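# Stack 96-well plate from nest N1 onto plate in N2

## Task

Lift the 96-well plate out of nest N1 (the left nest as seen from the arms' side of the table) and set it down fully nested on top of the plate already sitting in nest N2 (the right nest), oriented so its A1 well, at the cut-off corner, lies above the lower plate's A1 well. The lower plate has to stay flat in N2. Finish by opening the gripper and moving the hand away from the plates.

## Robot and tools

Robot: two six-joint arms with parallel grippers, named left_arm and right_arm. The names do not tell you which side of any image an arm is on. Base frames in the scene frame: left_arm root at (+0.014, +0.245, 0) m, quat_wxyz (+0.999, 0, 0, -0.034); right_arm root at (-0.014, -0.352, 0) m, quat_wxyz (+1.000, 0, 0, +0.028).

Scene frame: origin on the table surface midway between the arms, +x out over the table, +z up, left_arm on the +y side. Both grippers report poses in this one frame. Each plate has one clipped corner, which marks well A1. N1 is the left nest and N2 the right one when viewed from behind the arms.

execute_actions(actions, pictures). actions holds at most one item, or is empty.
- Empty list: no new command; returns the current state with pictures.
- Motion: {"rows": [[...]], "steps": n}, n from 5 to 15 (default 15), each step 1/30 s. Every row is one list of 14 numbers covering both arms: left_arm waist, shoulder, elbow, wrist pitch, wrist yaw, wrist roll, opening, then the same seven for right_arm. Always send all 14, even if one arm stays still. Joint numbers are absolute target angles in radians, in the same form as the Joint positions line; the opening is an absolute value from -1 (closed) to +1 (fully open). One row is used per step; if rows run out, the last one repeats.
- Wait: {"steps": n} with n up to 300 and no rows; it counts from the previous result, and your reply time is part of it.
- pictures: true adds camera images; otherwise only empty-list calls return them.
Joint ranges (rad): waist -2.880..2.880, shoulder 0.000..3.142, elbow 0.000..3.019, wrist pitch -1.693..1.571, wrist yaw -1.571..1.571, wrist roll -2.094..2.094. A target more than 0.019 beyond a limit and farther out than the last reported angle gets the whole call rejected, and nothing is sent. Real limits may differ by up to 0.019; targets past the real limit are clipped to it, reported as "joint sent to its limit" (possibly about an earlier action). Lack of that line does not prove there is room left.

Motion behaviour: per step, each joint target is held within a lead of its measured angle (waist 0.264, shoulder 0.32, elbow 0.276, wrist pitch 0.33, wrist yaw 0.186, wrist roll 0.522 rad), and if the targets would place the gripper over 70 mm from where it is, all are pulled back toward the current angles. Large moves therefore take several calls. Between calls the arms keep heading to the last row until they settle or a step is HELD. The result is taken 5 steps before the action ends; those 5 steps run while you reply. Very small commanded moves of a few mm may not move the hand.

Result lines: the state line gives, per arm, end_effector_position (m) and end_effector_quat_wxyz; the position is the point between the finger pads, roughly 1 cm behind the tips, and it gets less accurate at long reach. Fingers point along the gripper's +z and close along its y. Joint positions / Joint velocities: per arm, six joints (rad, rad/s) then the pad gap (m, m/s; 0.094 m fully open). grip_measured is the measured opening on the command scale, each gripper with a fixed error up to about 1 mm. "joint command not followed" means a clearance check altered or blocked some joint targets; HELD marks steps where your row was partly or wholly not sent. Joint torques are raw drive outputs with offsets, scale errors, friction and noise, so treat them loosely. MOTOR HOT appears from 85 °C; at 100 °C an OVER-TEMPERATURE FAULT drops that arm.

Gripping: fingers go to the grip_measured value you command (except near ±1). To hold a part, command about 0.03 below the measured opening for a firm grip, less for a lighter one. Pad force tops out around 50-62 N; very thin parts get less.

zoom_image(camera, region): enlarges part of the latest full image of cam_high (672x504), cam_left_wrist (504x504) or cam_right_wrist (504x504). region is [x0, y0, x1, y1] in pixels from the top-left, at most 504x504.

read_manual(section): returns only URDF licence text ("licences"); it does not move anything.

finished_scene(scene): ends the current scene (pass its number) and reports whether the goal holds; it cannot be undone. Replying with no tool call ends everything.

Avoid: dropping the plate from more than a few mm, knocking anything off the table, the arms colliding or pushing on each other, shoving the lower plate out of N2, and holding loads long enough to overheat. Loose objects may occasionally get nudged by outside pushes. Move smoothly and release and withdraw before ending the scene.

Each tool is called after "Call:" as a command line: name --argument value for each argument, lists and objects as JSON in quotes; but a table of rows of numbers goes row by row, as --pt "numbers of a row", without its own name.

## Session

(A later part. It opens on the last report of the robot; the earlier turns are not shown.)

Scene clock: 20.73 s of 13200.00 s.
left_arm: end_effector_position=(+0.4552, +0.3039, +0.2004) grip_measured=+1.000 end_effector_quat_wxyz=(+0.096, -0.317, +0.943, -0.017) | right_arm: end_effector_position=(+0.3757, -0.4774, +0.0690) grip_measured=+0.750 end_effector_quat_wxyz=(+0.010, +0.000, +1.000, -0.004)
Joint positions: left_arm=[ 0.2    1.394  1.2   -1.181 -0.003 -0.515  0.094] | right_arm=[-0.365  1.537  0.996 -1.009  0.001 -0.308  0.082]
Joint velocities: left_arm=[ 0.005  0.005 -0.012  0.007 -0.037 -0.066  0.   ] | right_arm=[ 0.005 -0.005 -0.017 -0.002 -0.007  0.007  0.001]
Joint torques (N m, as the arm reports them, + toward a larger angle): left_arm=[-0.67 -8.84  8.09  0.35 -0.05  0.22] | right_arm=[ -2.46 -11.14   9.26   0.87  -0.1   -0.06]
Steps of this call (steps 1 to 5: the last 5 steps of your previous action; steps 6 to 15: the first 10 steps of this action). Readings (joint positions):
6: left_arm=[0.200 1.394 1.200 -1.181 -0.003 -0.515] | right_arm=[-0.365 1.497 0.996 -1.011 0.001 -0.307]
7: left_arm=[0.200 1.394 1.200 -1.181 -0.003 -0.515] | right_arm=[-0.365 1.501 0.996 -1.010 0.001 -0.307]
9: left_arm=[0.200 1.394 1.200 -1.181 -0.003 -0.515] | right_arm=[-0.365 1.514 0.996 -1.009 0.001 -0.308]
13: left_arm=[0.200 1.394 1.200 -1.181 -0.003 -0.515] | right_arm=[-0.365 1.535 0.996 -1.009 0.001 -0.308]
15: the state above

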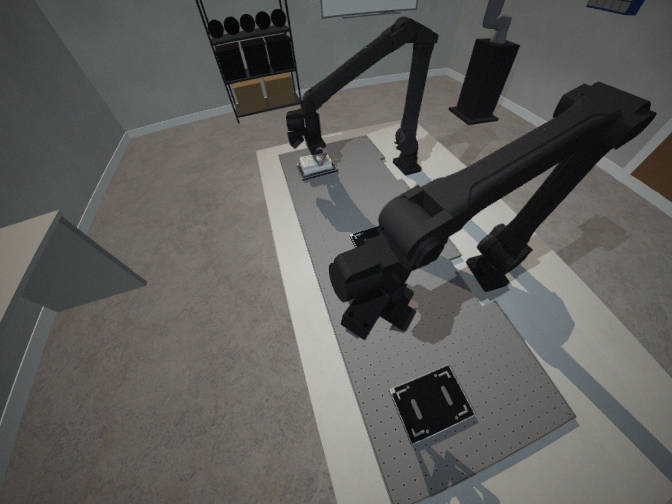

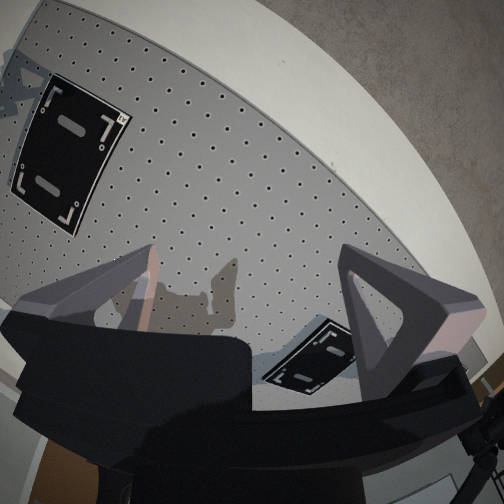

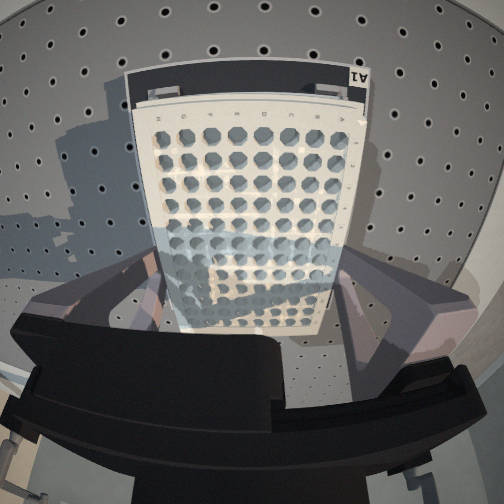

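Call:
execute_actions --actions '[{"rows":[[0.2,1.4,1.2,-1.18,0,-0.5,1,-0.371,1.57,1.006,-0.994,0,-0.337,0.69]]}]'

Call:
execute_actions --actions '[{"steps":8}]' --pictures true

Call:
zoom_image --camera "cam_right_wrist" --region '[100,40,400,200]'

Call:
zoom_image --camera "cam_high" --region '[285,135,350,185]'

Scene clock: 21.33 s of 13200.00 s.
left_arm: end_effector_position=(+0.4552, +0.3039, +0.2004) grip_measured=+1.000 end_effector_quat_wxyz=(+0.096, -0.317, +0.943, -0.017) | right_arm: end_effector_position=(+0.3757, -0.4774, +0.0617) grip_measured=+0.750 end_effector_quat_wxyz=(+0.003, -0.008, +1.000, -0.002)
Joint positions: left_arm=[ 0.2    1.394  1.2   -1.181 -0.003 -0.515  0.094] | right_arm=[-0.365  1.556  0.996 -1.005  0.001 -0.324  0.082]
Joint velocities: left_arm=[-0.005 -0.005 -0.017 -0.007 -0.037 -0.007  0.   ] | right_arm=[-0.005  0.005  0.002 -0.002 -0.037 -0.095 -0.001]
Joint torques (N m, as the arm reports them, + toward a larger angle): left_arm=[-0.66 -8.86  8.07  0.38 -0.05  0.22] | right_arm=[ -3.39 -11.09   9.12   0.83  -0.08  -0.09]
Steps of this call (steps 1 to 5: the last 5 steps of your previous action; steps 6 to 8: the robot went on to your last target; steps 9 to 18: the first 10 steps of this action). Readings (joint positions):
9: left_arm=[0.200 1.394 1.200 -1.181 -0.003 -0.515] | right_arm=[-0.365 1.537 0.996 -1.008 0.001 -0.311]
10: left_arm=[0.200 1.394 1.200 -1.181 -0.003 -0.515] | right_arm=[-0.365 1.539 0.996 -1.006 0.001 -0.314]
12: left_arm=[0.200 1.394 1.200 -1.181 -0.003 -0.515] | right_arm=[-0.365 1.545 0.996 -1.005 0.001 -0.318]
16: left_arm=[0.200 1.394 1.200 -1.181 -0.003 -0.515] | right_arm=[-0.365 1.555 0.996 -1.005 0.001 -0.323]
18: the state above

Scene clock: 21.60 s of 13200.00 s.
left_arm: end_effector_position=(+0.4552, +0.3039, +0.2004) grip_measured=+1.000 end_effector_quat_wxyz=(+0.096, -0.317, +0.943, -0.017) | right_arm: end_effector_position=(+0.3757, -0.4774, +0.0617) grip_measured=+0.750 end_effector_quat_wxyz=(+0.003, -0.008, +1.000, -0.002)
Joint positions: left_arm=[ 0.2    1.394  1.2   -1.181 -0.003 -0.515  0.094] | right_arm=[-0.365  1.556  0.996 -1.005  0.001 -0.325  0.082]
Joint velocities: left_arm=[-0.015  0.005 -0.007  0.002 -0.066  0.066  0.   ] | right_arm=[-0.005 -0.005 -0.002 -0.017 -0.007 -0.037  0.   ]
Joint torques (N m, as the arm reports them, + toward a larger angle): left_arm=[-0.67 -8.88  8.07  0.35 -0.06  0.22] | right_arm=[ -2.69 -10.8    9.06   0.97  -0.1   -0.11]
Kept back: nothing.
Steps of this call (steps 1 to 5: the last 5 steps of your previous action; steps 6 to 8: the robot went on to your last target). Readings (joint positions):
1: left_arm=[0.200 1.394 1.200 -1.181 -0.003 -0.515] | right_arm=[-0.365 1.556 0.996 -1.005 0.001 -0.324]
2: left_arm=[0.200 1.394 1.200 -1.181 -0.003 -0.515] | right_arm=[-0.365 1.556 0.996 -1.005 0.001 -0.324]
4: left_arm=[0.200 1.394 1.200 -1.181 -0.003 -0.515] | right_arm=[-0.365 1.556 0.996 -1.005 0.001 -0.325]
8: the state above

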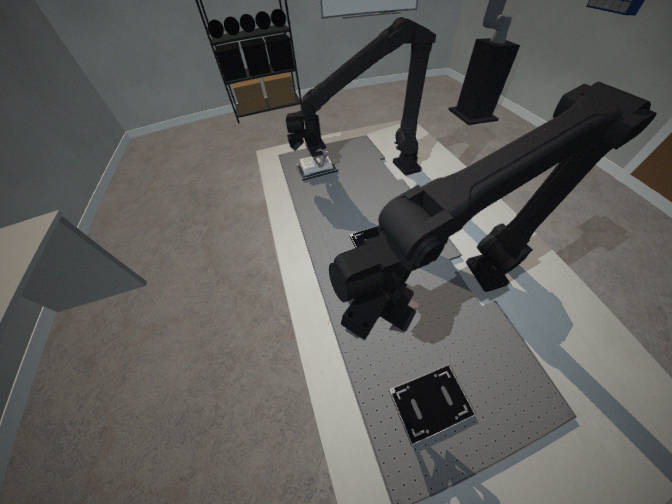

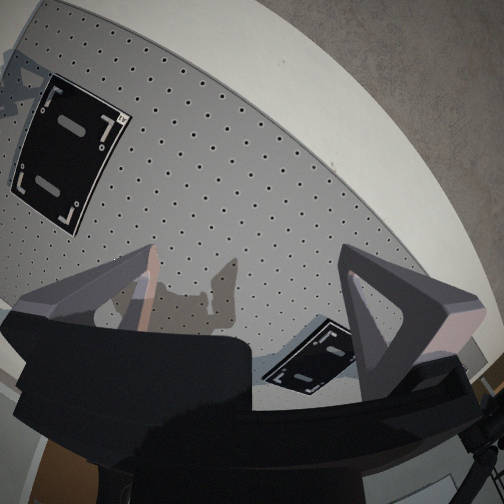

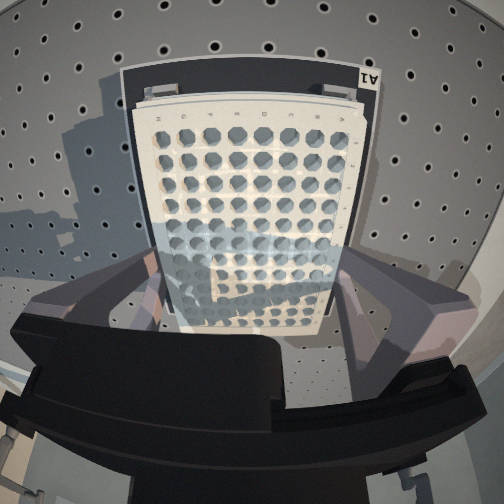

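Region (100, 40, 400, 200) of cam_right_wrist's 504x504 image, scaled by 1.680, with more detail than that image has; it fills the top 269 rows of this view, and the rest is white.

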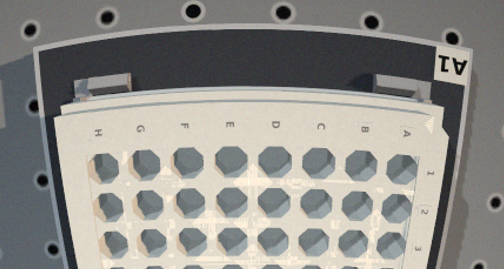

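Region (285, 135, 350, 185) of cam_high's 672x504 image, scaled by 7.754, with more detail than that image has; it fills the top 388 rows of this view, and the rest is white.

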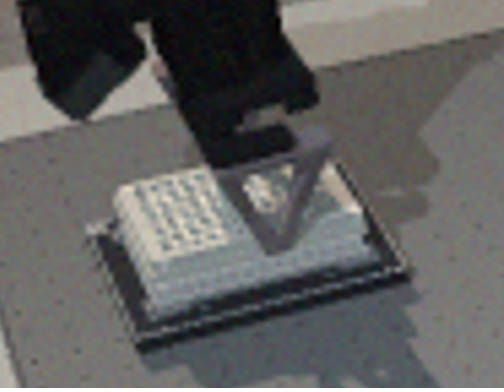

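Call:
execute_actions --actions '[{"rows":[[0.2,1.4,1.2,-1.18,0,-0.5,1,-0.371,1.588,1.006,-0.991,0,-0.337,0.69]]}]' --pictures true

Call:
zoom_image --camera "cam_right_wrist" --region '[100,40,400,200]'

Scene clock: 22.07 s of 13200.00 s.
left_arm: end_effector_position=(+0.4552, +0.3039, +0.2004) grip_measured=+1.000 end_effector_quat_wxyz=(+0.096, -0.317, +0.943, -0.017) | right_arm: end_effector_position=(+0.3757, -0.4775, +0.0578) grip_measured=+0.750 end_effector_quat_wxyz=(-0.000, -0.009, +1.000, -0.001)
Joint positions: left_arm=[ 0.2    1.394  1.2   -1.181 -0.003 -0.515  0.094] | right_arm=[-0.365  1.566  0.996 -1.001  0.002 -0.326  0.082]
Joint velocities: left_arm=[-0.005  0.005 -0.007 -0.012  0.022  0.022  0.   ] | right_arm=[-0.005 -0.005 -0.007 -0.012 -0.066 -0.007 -0.001]
Joint torques (N m, as the arm reports them, + toward a larger angle): left_arm=[-0.64 -8.94  8.08  0.36 -0.05  0.23] | right_arm=[ -2.9  -10.4    9.05   0.9   -0.11  -0.08]
Steps of this call (steps 1 to 4: the robot went on to your last target; steps 5 to 14: the first 10 steps of this action). Readings (joint positions):
5: left_arm=[0.200 1.394 1.200 -1.181 -0.003 -0.515] | right_arm=[-0.365 1.557 0.996 -1.004 0.001 -0.326]
6: left_arm=[0.200 1.394 1.200 -1.181 -0.003 -0.515] | right_arm=[-0.365 1.558 0.996 -1.003 0.001 -0.326]
8: left_arm=[0.200 1.394 1.200 -1.181 -0.003 -0.515] | right_arm=[-0.365 1.564 0.996 -1.001 0.001 -0.326]
12: left_arm=[0.200 1.394 1.200 -1.181 -0.003 -0.515] | right_arm=[-0.365 1.566 0.996 -1.001 0.002 -0.326]
14: the state above

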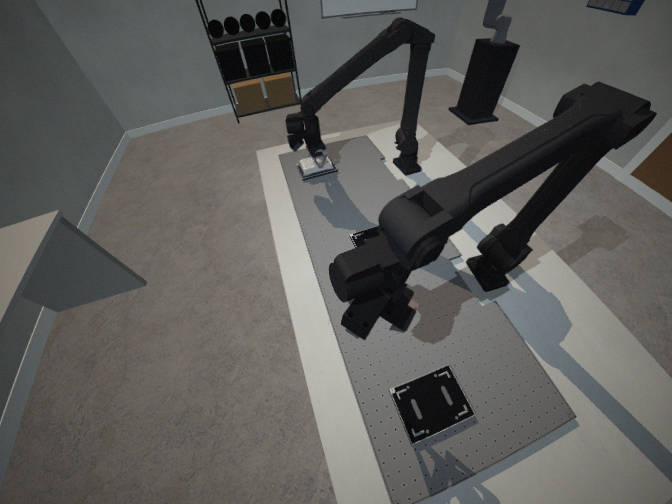

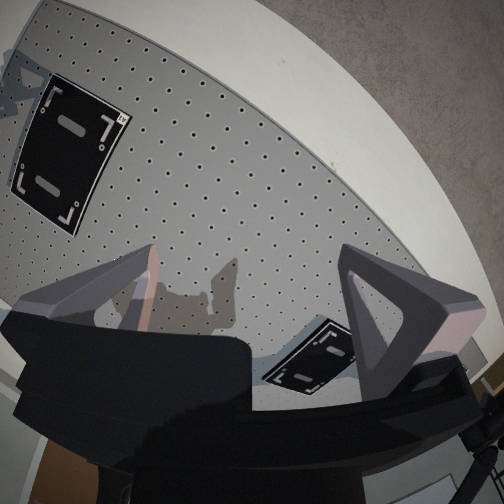

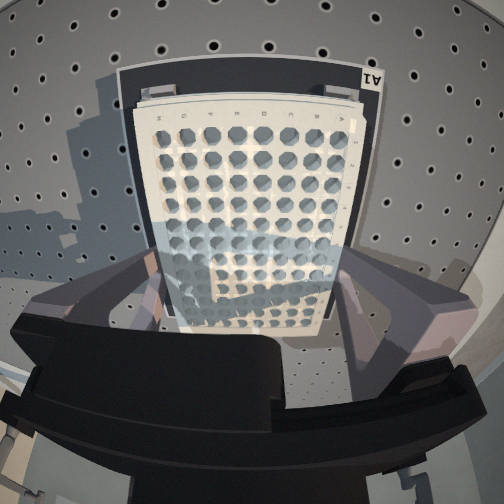

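Region (100, 40, 400, 200) of cam_right_wrist's 504x504 image, scaled by 1.680, with more detail than that image has; it fills the top 269 rows of this view, and the rest is white.

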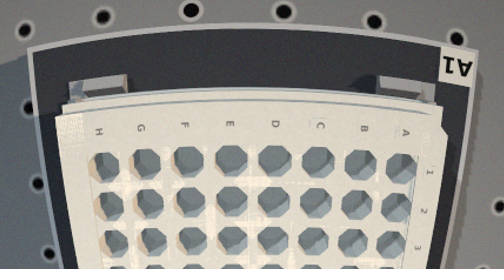

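Call:
execute_actions --actions '[{"rows":[[0.2,1.4,1.2,-1.18,0,-0.5,1,-0.371,1.594,1.006,-1.014,0,-0.33,0.69]]}]' --pictures true

Call:
zoom_image --camera "cam_right_wrist" --region '[100,40,400,200]'

Scene clock: 22.57 s of 13200.00 s.
left_arm: end_effector_position=(+0.4552, +0.3039, +0.2004) grip_measured=+1.000 end_effector_quat_wxyz=(+0.096, -0.317, +0.943, -0.017) | right_arm: end_effector_position=(+0.3756, -0.4775, +0.0578) grip_measured=+0.750 end_effector_quat_wxyz=(-0.000, -0.009, +1.000, -0.001)
Joint positions: left_arm=[ 0.2    1.394  1.2   -1.181 -0.003 -0.515  0.094] | right_arm=[-0.365  1.566  0.996 -1.002  0.002 -0.326  0.082]
Joint velocities: left_arm=[ 0.005 -0.005 -0.002 -0.002 -0.007 -0.051  0.   ] | right_arm=[-0.005 -0.024  0.007 -0.002 -0.037 -0.051 -0.   ]
Joint torques (N m, as the arm reports them, + toward a larger angle): left_arm=[-0.58 -8.85  8.08  0.37 -0.05  0.23] | right_arm=[ -2.4  -10.02   9.02   0.    -0.12   0.  ]
Steps of this call (steps 1 to 5: the last 5 steps of your previous action; steps 6 to 15: the first 10 steps of this action). Readings (joint positions):
6: left_arm=[0.200 1.394 1.200 -1.181 -0.003 -0.515] | right_arm=[-0.365 1.566 0.996 -1.002 0.002 -0.326]
7: left_arm=[0.200 1.394 1.200 -1.181 -0.003 -0.515] | right_arm=[-0.365 1.566 0.996 -1.002 0.002 -0.326]
9: left_arm=[0.200 1.394 1.200 -1.181 -0.003 -0.515] | right_arm=[-0.365 1.566 0.996 -1.002 0.002 -0.326]
13: left_arm=[0.200 1.394 1.200 -1.181 -0.003 -0.515] | right_arm=[-0.365 1.566 0.996 -1.002 0.002 -0.326]
15: the state above

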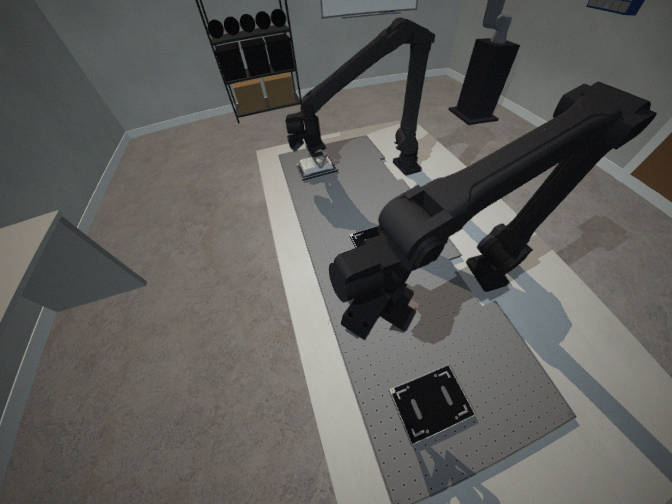

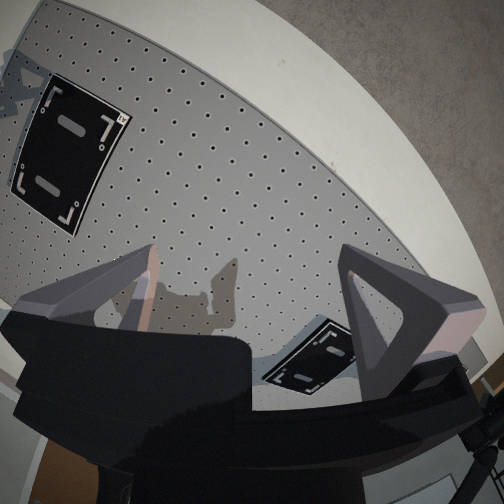

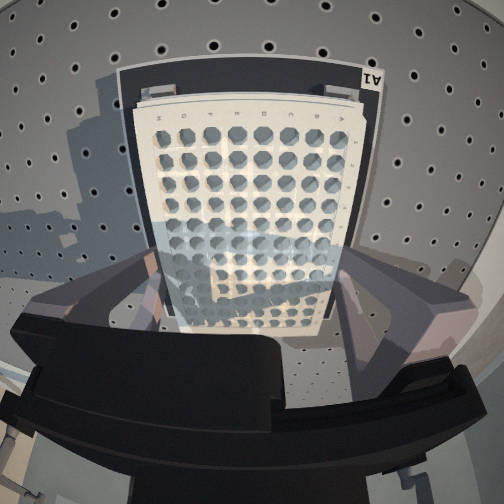

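Region (100, 40, 400, 200) of cam_right_wrist's 504x504 image, scaled by 1.680, with more detail than that image has; it fills the top 269 rows of this view, and the rest is white.

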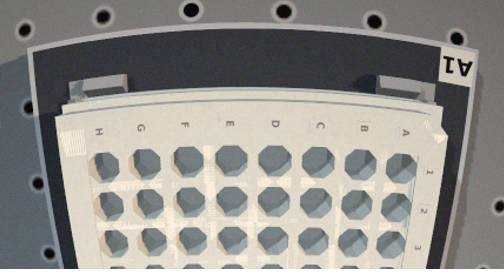

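Call:
execute_actions --actions '[{"rows":[[0.2,1.4,1.2,-1.18,0,-0.5,1,-0.371,1.594,1.006,-1.024,0,-0.33,0.69]]}]' --pictures true

Call:
zoom_image --camera "cam_right_wrist" --region '[100,40,400,200]'

Scene clock: 23.07 s of 13200.00 s.
left_arm: end_effector_position=(+0.4552, +0.3039, +0.2004) grip_measured=+1.000 end_effector_quat_wxyz=(+0.096, -0.317, +0.943, -0.017) | right_arm: end_effector_position=(+0.3749, -0.4773, +0.0578) grip_measured=+0.750 end_effector_quat_wxyz=(-0.002, -0.009, +1.000, -0.000)
Joint positions: left_arm=[ 0.2    1.394  1.2   -1.181 -0.003 -0.515  0.094] | right_arm=[-0.365  1.566  0.996 -1.005  0.002 -0.326  0.082]
Joint velocities: left_arm=[-0.015 -0.005 -0.002  0.012  0.051  0.081  0.   ] | right_arm=[-0.005 -0.015 -0.017  0.002  0.022 -0.007 -0.001]
Joint torques (N m, as the arm reports them, + toward a larger angle): left_arm=[-0.63 -8.8   8.1   0.38 -0.05  0.22] | right_arm=[-2.88 -9.99  8.99 -0.24 -0.14 -0.05]
Steps of this call (steps 1 to 5: the last 5 steps of your previous action; steps 6 to 15: the first 10 steps of this action). Readings (joint positions):
6: left_arm=[0.200 1.394 1.200 -1.181 -0.003 -0.515] | right_arm=[-0.365 1.566 0.996 -1.004 0.002 -0.326]
7: left_arm=[0.200 1.394 1.200 -1.181 -0.003 -0.515] | right_arm=[-0.365 1.566 0.996 -1.005 0.002 -0.326]
9: left_arm=[0.200 1.394 1.200 -1.181 -0.003 -0.515] | right_arm=[-0.365 1.566 0.996 -1.005 0.002 -0.326]
13: left_arm=[0.200 1.394 1.200 -1.181 -0.003 -0.515] | right_arm=[-0.365 1.566 0.996 -1.005 0.002 -0.326]
15: the state above

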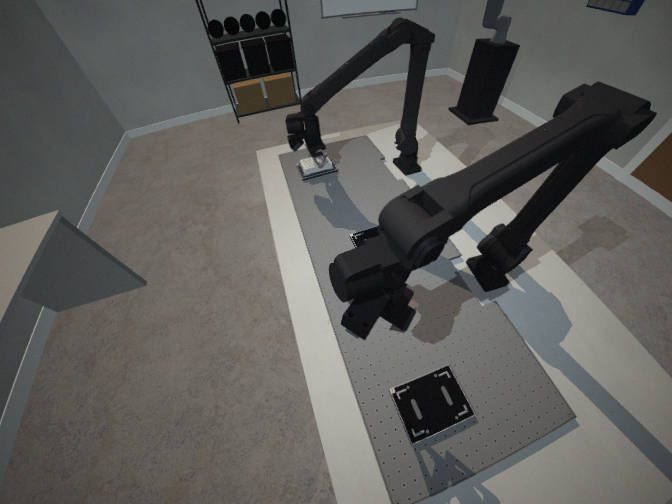

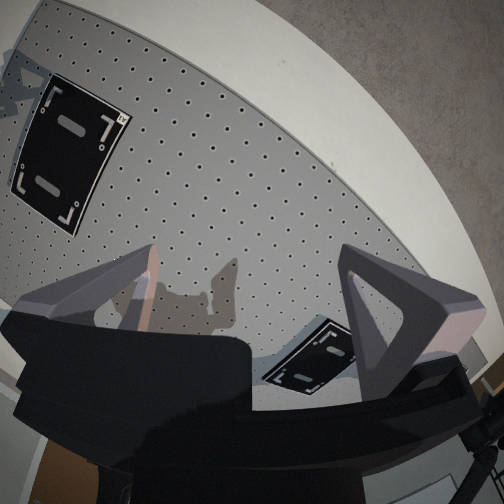

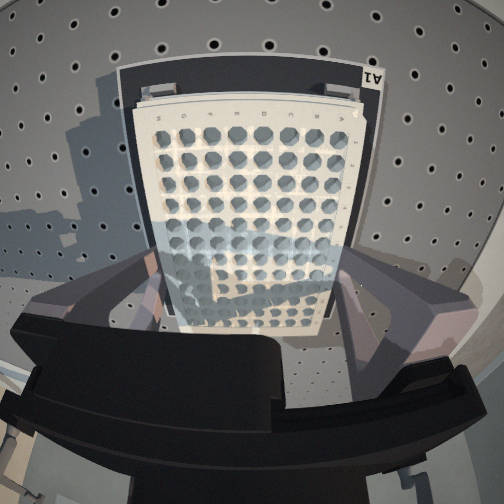

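Region (100, 40, 400, 200) of cam_right_wrist's 504x504 image, scaled by 1.680, with more detail than that image has; it fills the top 269 rows of this view, and the rest is white.

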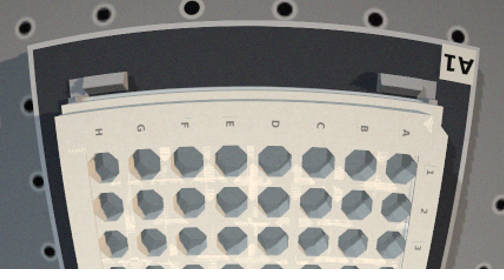

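Call:
execute_actions --actions '[{"rows":[[0.2,1.4,1.2,-1.18,0,-0.5,1,-0.371,1.6,1.006,-1.036,0.008,-0.33,0.69]]}]' --pictures true

Call:
zoom_image --camera "cam_right_wrist" --region '[100,40,400,200]'

Scene clock: 23.57 s of 13200.00 s.
left_arm: end_effector_position=(+0.4552, +0.3039, +0.2004) grip_measured=+1.000 end_effector_quat_wxyz=(+0.096, -0.317, +0.943, -0.017) | right_arm: end_effector_position=(+0.3739, -0.4773, +0.0577) grip_measured=+0.750 end_effector_quat_wxyz=(-0.004, -0.009, +1.000, -0.001)
Joint positions: left_arm=[ 0.2    1.394  1.2   -1.181 -0.003 -0.515  0.094] | right_arm=[-0.365  1.566  0.996 -1.009  0.004 -0.326  0.082]
Joint velocities: left_arm=[-0.005 -0.005 -0.007 -0.037 -0.037  0.051  0.   ] | right_arm=[ 0.005  0.005 -0.017 -0.002  0.037  0.007 -0.001]
Joint torques (N m, as the arm reports them, + toward a larger angle): left_arm=[-0.65 -8.86  8.06  0.36 -0.05  0.23] | right_arm=[-2.46 -9.25  8.96 -0.58  0.15 -0.04]
Steps of this call (steps 1 to 5: the last 5 steps of your previous action; steps 6 to 15: the first 10 steps of this action). Readings (joint positions):
6: left_arm=[0.200 1.394 1.200 -1.181 -0.003 -0.515] | right_arm=[-0.365 1.566 0.996 -1.007 0.003 -0.326]
7: left_arm=[0.200 1.394 1.200 -1.181 -0.003 -0.515] | right_arm=[-0.365 1.566 0.996 -1.009 0.004 -0.326]
9: left_arm=[0.200 1.394 1.200 -1.181 -0.003 -0.515] | right_arm=[-0.365 1.566 0.996 -1.009 0.004 -0.326]
13: left_arm=[0.200 1.394 1.200 -1.181 -0.003 -0.515] | right_arm=[-0.365 1.566 0.996 -1.009 0.004 -0.326]
15: the state above

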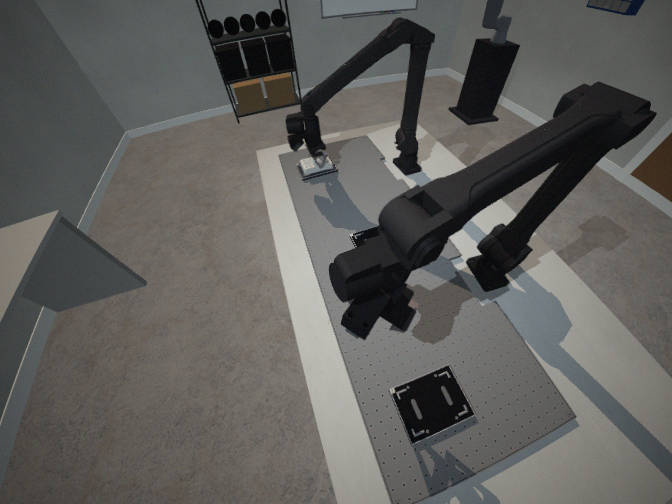

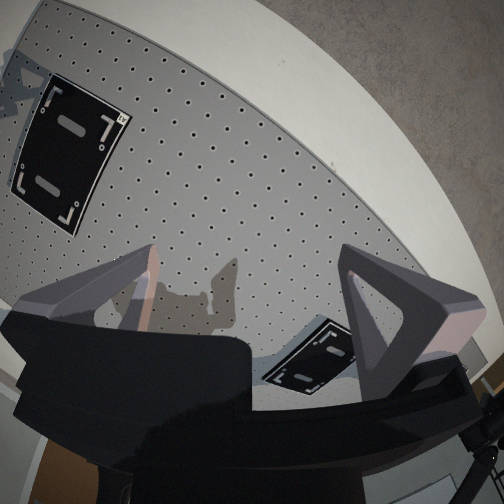

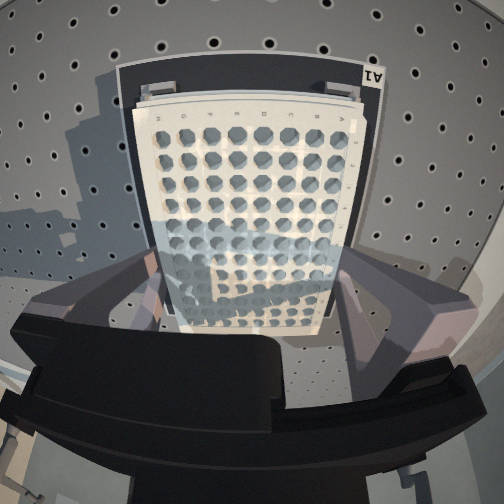

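Region (100, 40, 400, 200) of cam_right_wrist's 504x504 image, scaled by 1.680, with more detail than that image has; it fills the top 269 rows of this view, and the rest is white.

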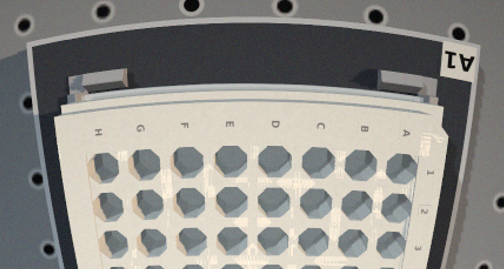

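Call:
execute_actions --actions '[{"rows":[[0.2,1.4,1.2,-1.18,0,-0.5,1,-0.371,1.606,1.006,-1.044,0.014,-0.33,0.69]]}]' --pictures true

Call:
zoom_image --camera "cam_right_wrist" --region '[100,40,400,340]'

Scene clock: 24.07 s of 13200.00 s.
left_arm: end_effector_position=(+0.4552, +0.3039, +0.2004) grip_measured=+1.000 end_effector_quat_wxyz=(+0.096, -0.317, +0.943, -0.017) | right_arm: end_effector_position=(+0.3737, -0.4774, +0.0576) grip_measured=+0.750 end_effector_quat_wxyz=(-0.007, -0.009, +1.000, -0.000)
Joint positions: left_arm=[ 0.2    1.394  1.2   -1.181 -0.003 -0.515  0.094] | right_arm=[-0.365  1.569  0.999 -1.014  0.005 -0.326  0.082]
Joint velocities: left_arm=[-0.005  0.015  0.002 -0.012  0.022 -0.007  0.   ] | right_arm=[-0.024 -0.024  0.007 -0.002 -0.022 -0.022  0.   ]
Joint torques (N m, as the arm reports them, + toward a larger angle): left_arm=[-0.64 -8.8   8.07  0.36 -0.05  0.23] | right_arm=[-2.9  -9.14  8.65 -0.74  0.4   0.  ]
Steps of this call (steps 1 to 5: the last 5 steps of your previous action; steps 6 to 15: the first 10 steps of this action). Readings (joint positions):
6: left_arm=[0.200 1.394 1.200 -1.181 -0.003 -0.515] | right_arm=[-0.365 1.566 0.996 -1.009 0.005 -0.326]
7: left_arm=[0.200 1.394 1.200 -1.181 -0.003 -0.515] | right_arm=[-0.365 1.567 0.997 -1.011 0.005 -0.326]
9: left_arm=[0.200 1.394 1.200 -1.181 -0.003 -0.515] | right_arm=[-0.365 1.568 0.999 -1.013 0.005 -0.326]
13: left_arm=[0.200 1.394 1.200 -1.181 -0.003 -0.515] | right_arm=[-0.365 1.569 0.999 -1.014 0.005 -0.326]
15: the state above

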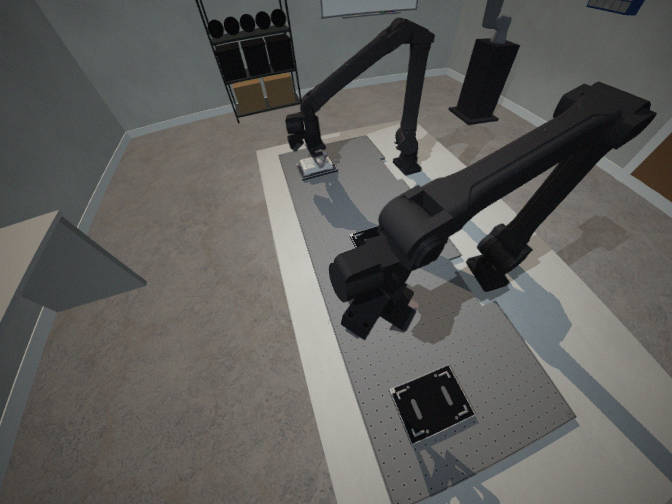

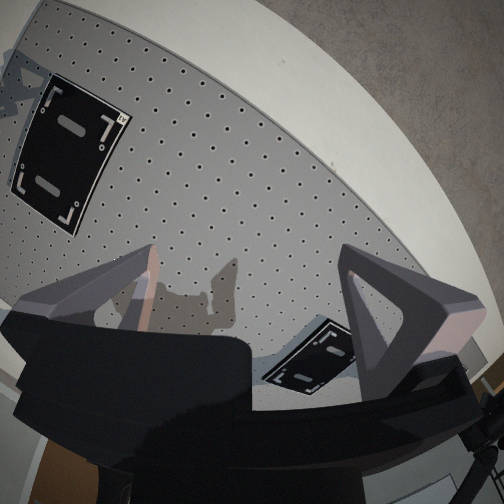

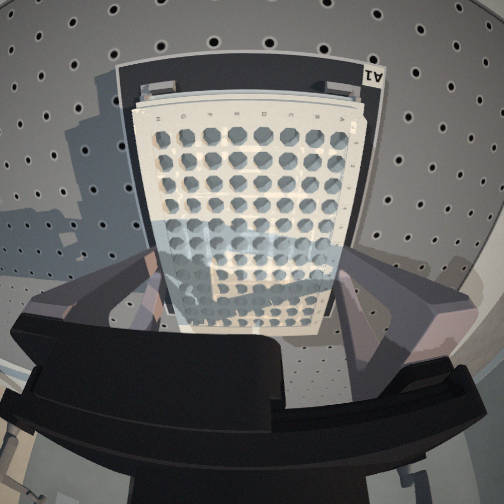

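Region (100, 40, 400, 340) of cam_right_wrist's 504x504 image, scaled by 1.680, with more detail than that image has.

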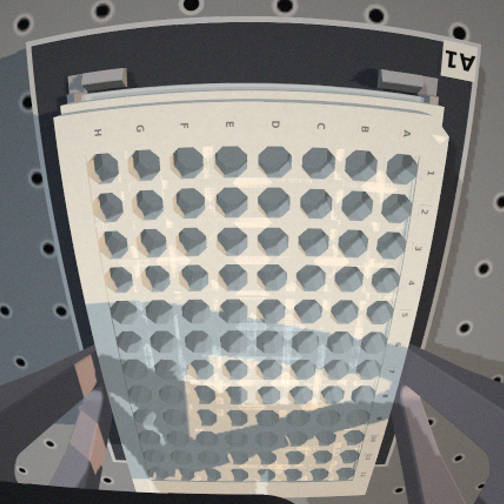

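Call:
execute_actions --actions '[{"steps":10,"rows":[[0.2,1.4,1.2,-1.18,0,-0.5,1,-0.371,1.585,1.006,-1.014,0.024,-0.33,0.69]]}]'

Call:
execute_actions --actions '[{"steps":10,"rows":[[0.2,1.4,1.2,-1.18,0,-0.5,1,-0.371,1.585,1.006,-1.014,-0.018,-0.33,0.69]]}]'

Call:
execute_actions --actions '[{"steps":10,"rows":[[0.2,1.4,1.2,-1.18,0,-0.5,1,-0.371,1.585,1.006,-0.97,0.004,-0.33,0.69]]}]'

Scene clock: 24.50 s of 13200.00 s.
left_arm: end_effector_position=(+0.4552, +0.3039, +0.2004) grip_measured=+1.000 end_effector_quat_wxyz=(+0.096, -0.317, +0.943, -0.017) | right_arm: end_effector_position=(+0.3740, -0.4779, +0.0576) grip_measured=+0.750 end_effector_quat_wxyz=(-0.007, -0.009, +1.000, -0.002)
Joint positions: left_arm=[ 0.2    1.394  1.2   -1.181 -0.003 -0.515  0.094] | right_arm=[-0.364  1.569  0.999 -1.013  0.009 -0.326  0.082]
Joint velocities: left_arm=[ 0.005 -0.024 -0.007 -0.002 -0.022 -0.007  0.   ] | right_arm=[-0.024 -0.015  0.002 -0.002 -0.051 -0.022 -0.   ]
Joint torques (N m, as the arm reports them, + toward a larger angle): left_arm=[-0.69 -8.89  8.07  0.39 -0.05  0.22] | right_arm=[ -2.8  -10.69   8.69   0.47   0.69  -0.05]
Steps of this call (steps 1 to 5: the last 5 steps of your previous action; steps 6 to 8: the robot went on to your last target; steps 9 to 13: the first 5 steps of this action). Readings (joint positions):
9: left_arm=[0.200 1.394 1.200 -1.181 -0.003 -0.515] | right_arm=[-0.365 1.569 0.999 -1.013 0.007 -0.326]
10: left_arm=[0.200 1.394 1.200 -1.181 -0.003 -0.515] | right_arm=[-0.365 1.569 0.999 -1.013 0.008 -0.326]
12: left_arm=[0.200 1.394 1.200 -1.181 -0.003 -0.515] | right_arm=[-0.364 1.569 0.999 -1.013 0.009 -0.326]
13: the state above

Scene clock: 24.83 s of 13200.00 s.
left_arm: end_effector_position=(+0.4552, +0.3039, +0.2004) grip_measured=+1.000 end_effector_quat_wxyz=(+0.096, -0.317, +0.943, -0.017) | right_arm: end_effector_position=(+0.3742, -0.4770, +0.0576) grip_measured=+0.750 end_effector_quat_wxyz=(-0.005, -0.008, +1.000, +0.004)
Joint positions: left_arm=[ 0.2    1.394  1.2   -1.181 -0.003 -0.515  0.094] | right_arm=[-0.367  1.569  0.999 -1.013 -0.004 -0.327  0.082]
Joint velocities: left_arm=[ 0.005 -0.015  0.007 -0.002 -0.037 -0.037  0.   ] | right_arm=[-0.005  0.015  0.022 -0.017 -0.066 -0.007 -0.001]
Joint torques (N m, as the arm reports them, + toward a larger angle): left_arm=[-0.68 -8.86  8.08  0.37 -0.06  0.22] | right_arm=[ -2.52 -11.14   8.68   0.46  -0.65  -0.02]
Steps of this call (steps 1 to 5: the last 5 steps of your previous action; steps 6 to 10: the first 5 steps of this action). Readings (joint positions):
6: left_arm=[0.200 1.394 1.200 -1.181 -0.003 -0.515] | right_arm=[-0.364 1.569 0.999 -1.013 0.002 -0.326]
7: left_arm=[0.200 1.394 1.200 -1.181 -0.003 -0.515] | right_arm=[-0.366 1.569 0.999 -1.013 -0.001 -0.326]
9: left_arm=[0.200 1.394 1.200 -1.181 -0.003 -0.515] | right_arm=[-0.367 1.569 0.999 -1.013 -0.004 -0.327]
10: the state above

Scene clock: 25.17 s of 13200.00 s.
left_arm: end_effector_position=(+0.4552, +0.3039, +0.2004) grip_measured=+1.000 end_effector_quat_wxyz=(+0.096, -0.317, +0.943, -0.017) | right_arm: end_effector_position=(+0.3755, -0.4782, +0.0576) grip_measured=+0.750 end_effector_quat_wxyz=(-0.002, -0.008, +1.000, +0.001)
Joint positions: left_arm=[ 0.2    1.394  1.2   -1.181 -0.003 -0.515  0.094] | right_arm=[-0.367  1.569  0.999 -1.006  0.    -0.327  0.082]
Joint velocities: left_arm=[ 0.005 -0.015  0.007  0.002  0.066 -0.081  0.   ] | right_arm=[-0.015 -0.005  0.007 -0.002 -0.007  0.022  0.001]
Joint torques (N m, as the arm reports them, + toward a larger angle): left_arm=[-0.66 -8.79  8.08  0.37 -0.06  0.22] | right_arm=[ -2.34 -11.07   8.83   1.85   0.15   0.  ]
Steps of this call (steps 1 to 5: the last 5 steps of your previous action; steps 6 to 10: the first 5 steps of this action). Readings (joint positions):
6: left_arm=[0.200 1.394 1.200 -1.181 -0.003 -0.515] | right_arm=[-0.367 1.569 0.999 -1.008 -0.001 -0.327]
7: left_arm=[0.200 1.394 1.200 -1.181 -0.003 -0.515] | right_arm=[-0.367 1.569 0.999 -1.006 0.000 -0.327]
9: left_arm=[0.200 1.394 1.200 -1.181 -0.003 -0.515] | right_arm=[-0.367 1.569 0.999 -1.006 0.000 -0.327]
10: the state above

The plate is blocked in all four directions, which indicates it is nested. Releasing now.

Call:
execute_actions --actions '[{"steps":10,"rows":[[0.2,1.4,1.2,-1.18,0,-0.5,1,-0.367,1.57,1.006,-1.012,0,-0.33,0.69],[0.2,1.4,1.2,-1.18,0,-0.5,1,-0.367,1.57,1.006,-1.012,0,-0.33,0.69],[0.2,1.4,1.2,-1.18,0,-0.5,1,-0.367,1.57,1.006,-1.012,0,-0.33,1]]}]'

Call:
execute_actions --actions '[{"rows":[[0.2,1.4,1.2,-1.18,0,-0.5,1,-0.367,1.3,1.02,-1.012,0,-0.33,1]]}]'

Call:
execute_actions --actions '[{"rows":[[0.2,1.4,1.2,-1.18,0,-0.5,1,-0.367,1.05,0.9,-1.2,0,-0.33,1]]}]' --pictures true

Call:
zoom_image --camera "cam_high" --region '[285,135,350,185]'

Scene clock: 25.53 s of 13200.00 s.
left_arm: end_effector_position=(+0.4552, +0.3039, +0.2004) grip_measured=+1.000 end_effector_quat_wxyz=(+0.096, -0.317, +0.943, -0.017) | right_arm: end_effector_position=(+0.3746, -0.4779, +0.0574) grip_measured=+0.997 end_effector_quat_wxyz=(-0.003, -0.008, +1.000, +0.001)
Joint positions: left_arm=[ 0.2    1.394  1.2   -1.181 -0.003 -0.515  0.094] | right_arm=[-0.367  1.568  0.998 -1.008  0.    -0.327  0.094]
Joint velocities: left_arm=[-0.005 -0.005 -0.022 -0.012 -0.022 -0.022  0.   ] | right_arm=[-0.015  0.015 -0.002 -0.002 -0.007 -0.007  0.009]
Joint torques (N m, as the arm reports them, + toward a larger angle): left_arm=[-0.66 -8.87  8.07  0.36 -0.05  0.22] | right_arm=[ -2.08 -12.03   8.85   0.36  -0.05   0.  ]
Steps of this call (steps 1 to 5: the last 5 steps of your previous action; step 6: the robot went on to your last target; steps 7 to 11: the first 5 steps of this action). Readings (joint positions):
7: left_arm=[0.200 1.394 1.200 -1.181 -0.003 -0.515] | right_arm=[-0.367 1.568 0.999 -1.008 0.000 -0.327]
8: left_arm=[0.200 1.394 1.200 -1.181 -0.003 -0.515] | right_arm=[-0.367 1.568 0.999 -1.008 0.000 -0.327]
10: left_arm=[0.200 1.394 1.200 -1.181 -0.003 -0.515] | right_arm=[-0.367 1.568 0.999 -1.008 0.000 -0.327]
11: the state above

Scene clock: 26.03 s of 13200.00 s.
left_arm: end_effector_position=(+0.4552, +0.3039, +0.2004) grip_measured=+1.000 end_effector_quat_wxyz=(+0.096, -0.317, +0.943, -0.017) | right_arm: end_effector_position=(+0.3783, -0.4791, +0.1710) grip_measured=+1.000 end_effector_quat_wxyz=(+0.134, -0.008, +0.990, -0.044)
Joint positions: left_arm=[ 0.2    1.394  1.2   -1.181 -0.003 -0.515  0.094] | right_arm=[-0.367  1.276  0.996 -1.008  0.    -0.327  0.094]
Joint velocities: left_arm=[-0.005  0.005 -0.002 -0.017 -0.007 -0.037  0.   ] | right_arm=[-0.005 -0.415  0.076  0.012 -0.007 -0.007  0.   ]
Joint torques (N m, as the arm reports them, + toward a larger angle): left_arm=[-0.63 -8.89  8.07  0.37 -0.05  0.22] | right_arm=[-2.15 -4.89 11.65  0.91 -0.03  0.  ]
Steps of this call (steps 1 to 5: the last 5 steps of your previous action; steps 6 to 15: the first 10 steps of this action). Readings (joint positions):
6: left_arm=[0.200 1.394 1.200 -1.181 -0.003 -0.515] | right_arm=[-0.367 1.558 0.997 -1.008 0.000 -0.327]
7: left_arm=[0.200 1.394 1.200 -1.181 -0.003 -0.515] | right_arm=[-0.367 1.540 0.992 -1.008 0.000 -0.327]
9: left_arm=[0.200 1.394 1.200 -1.181 -0.003 -0.515] | right_arm=[-0.367 1.477 0.989 -1.008 0.000 -0.327]
13: left_arm=[0.200 1.394 1.200 -1.181 -0.003 -0.515] | right_arm=[-0.367 1.321 0.991 -1.008 0.000 -0.327]
15: the state above

Scene clock: 26.53 s of 13200.00 s.
left_arm: end_effector_position=(+0.4552, +0.3039, +0.2004) grip_measured=+1.000 end_effector_quat_wxyz=(+0.096, -0.317, +0.943, -0.017) | right_arm: end_effector_position=(+0.2869, -0.4497, +0.1950) grip_measured=+1.000 end_effector_quat_wxyz=(+0.109, -0.008, +0.993, -0.036)
Joint positions: left_arm=[ 0.2    1.394  1.2   -1.181 -0.003 -0.515  0.094] | right_arm=[-0.367  1.022  0.878 -1.197  0.    -0.327  0.094]
Joint velocities: left_arm=[-0.005  0.005  0.002 -0.007  0.007 -0.022  0.   ] | right_arm=[ 0.005 -0.005  0.002  0.012  0.066  0.007  0.   ]
Joint torques (N m, as the arm reports them, + toward a larger angle): left_arm=[-0.7  -8.82  8.07  0.38 -0.05  0.23] | right_arm=[-2.46 -2.95 12.2   0.78 -0.07 -0.02]
Steps of this call (steps 1 to 5: the last 5 steps of your previous action; steps 6 to 15: the first 10 steps of this action). Readings (joint positions):
6: left_arm=[0.200 1.394 1.200 -1.181 -0.003 -0.515] | right_arm=[-0.367 1.267 0.990 -1.030 0.000 -0.327]
7: left_arm=[0.200 1.394 1.200 -1.181 -0.003 -0.515] | right_arm=[-0.367 1.243 0.967 -1.069 0.000 -0.327]
9: left_arm=[0.200 1.394 1.200 -1.181 -0.003 -0.515] | right_arm=[-0.367 1.160 0.906 -1.148 0.000 -0.327]
13: left_arm=[0.200 1.394 1.200 -1.181 -0.003 -0.515] | right_arm=[-0.367 1.035 0.878 -1.197 0.000 -0.327]
15: the state above

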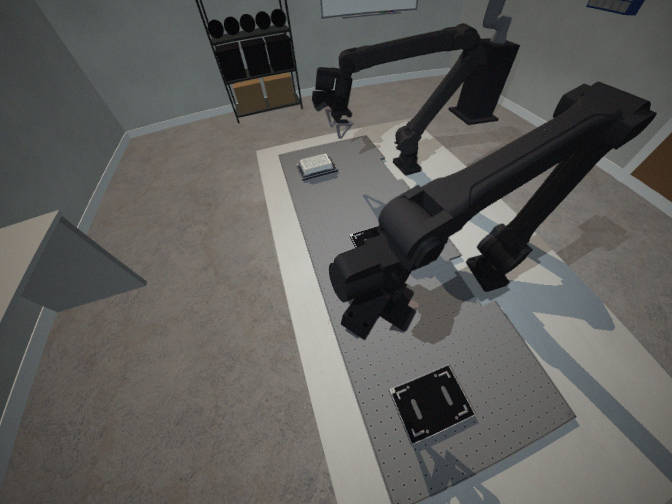

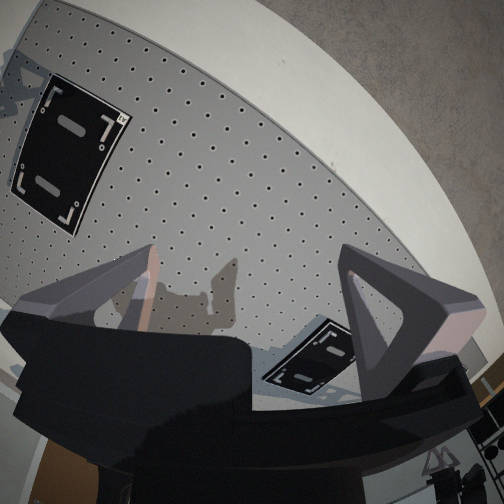

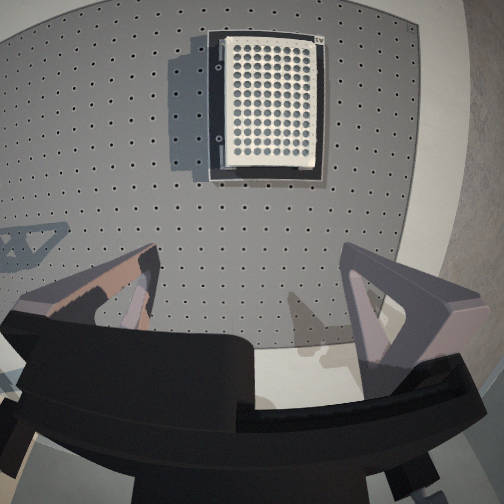

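Region (285, 135, 350, 185) of cam_high's 672x504 image, scaled by 7.754, with more detail than that image has; it fills the top 388 rows of this view, and the rest is white.

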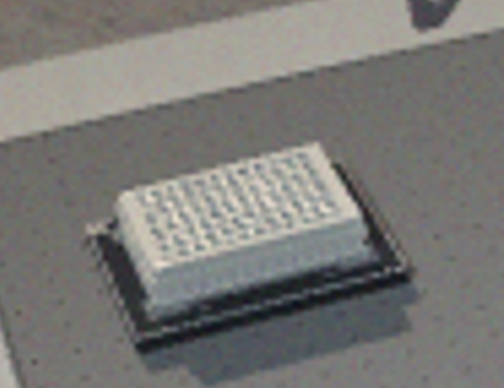

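Call:
finished_scene --scene 1

The scene is finished: the task was done.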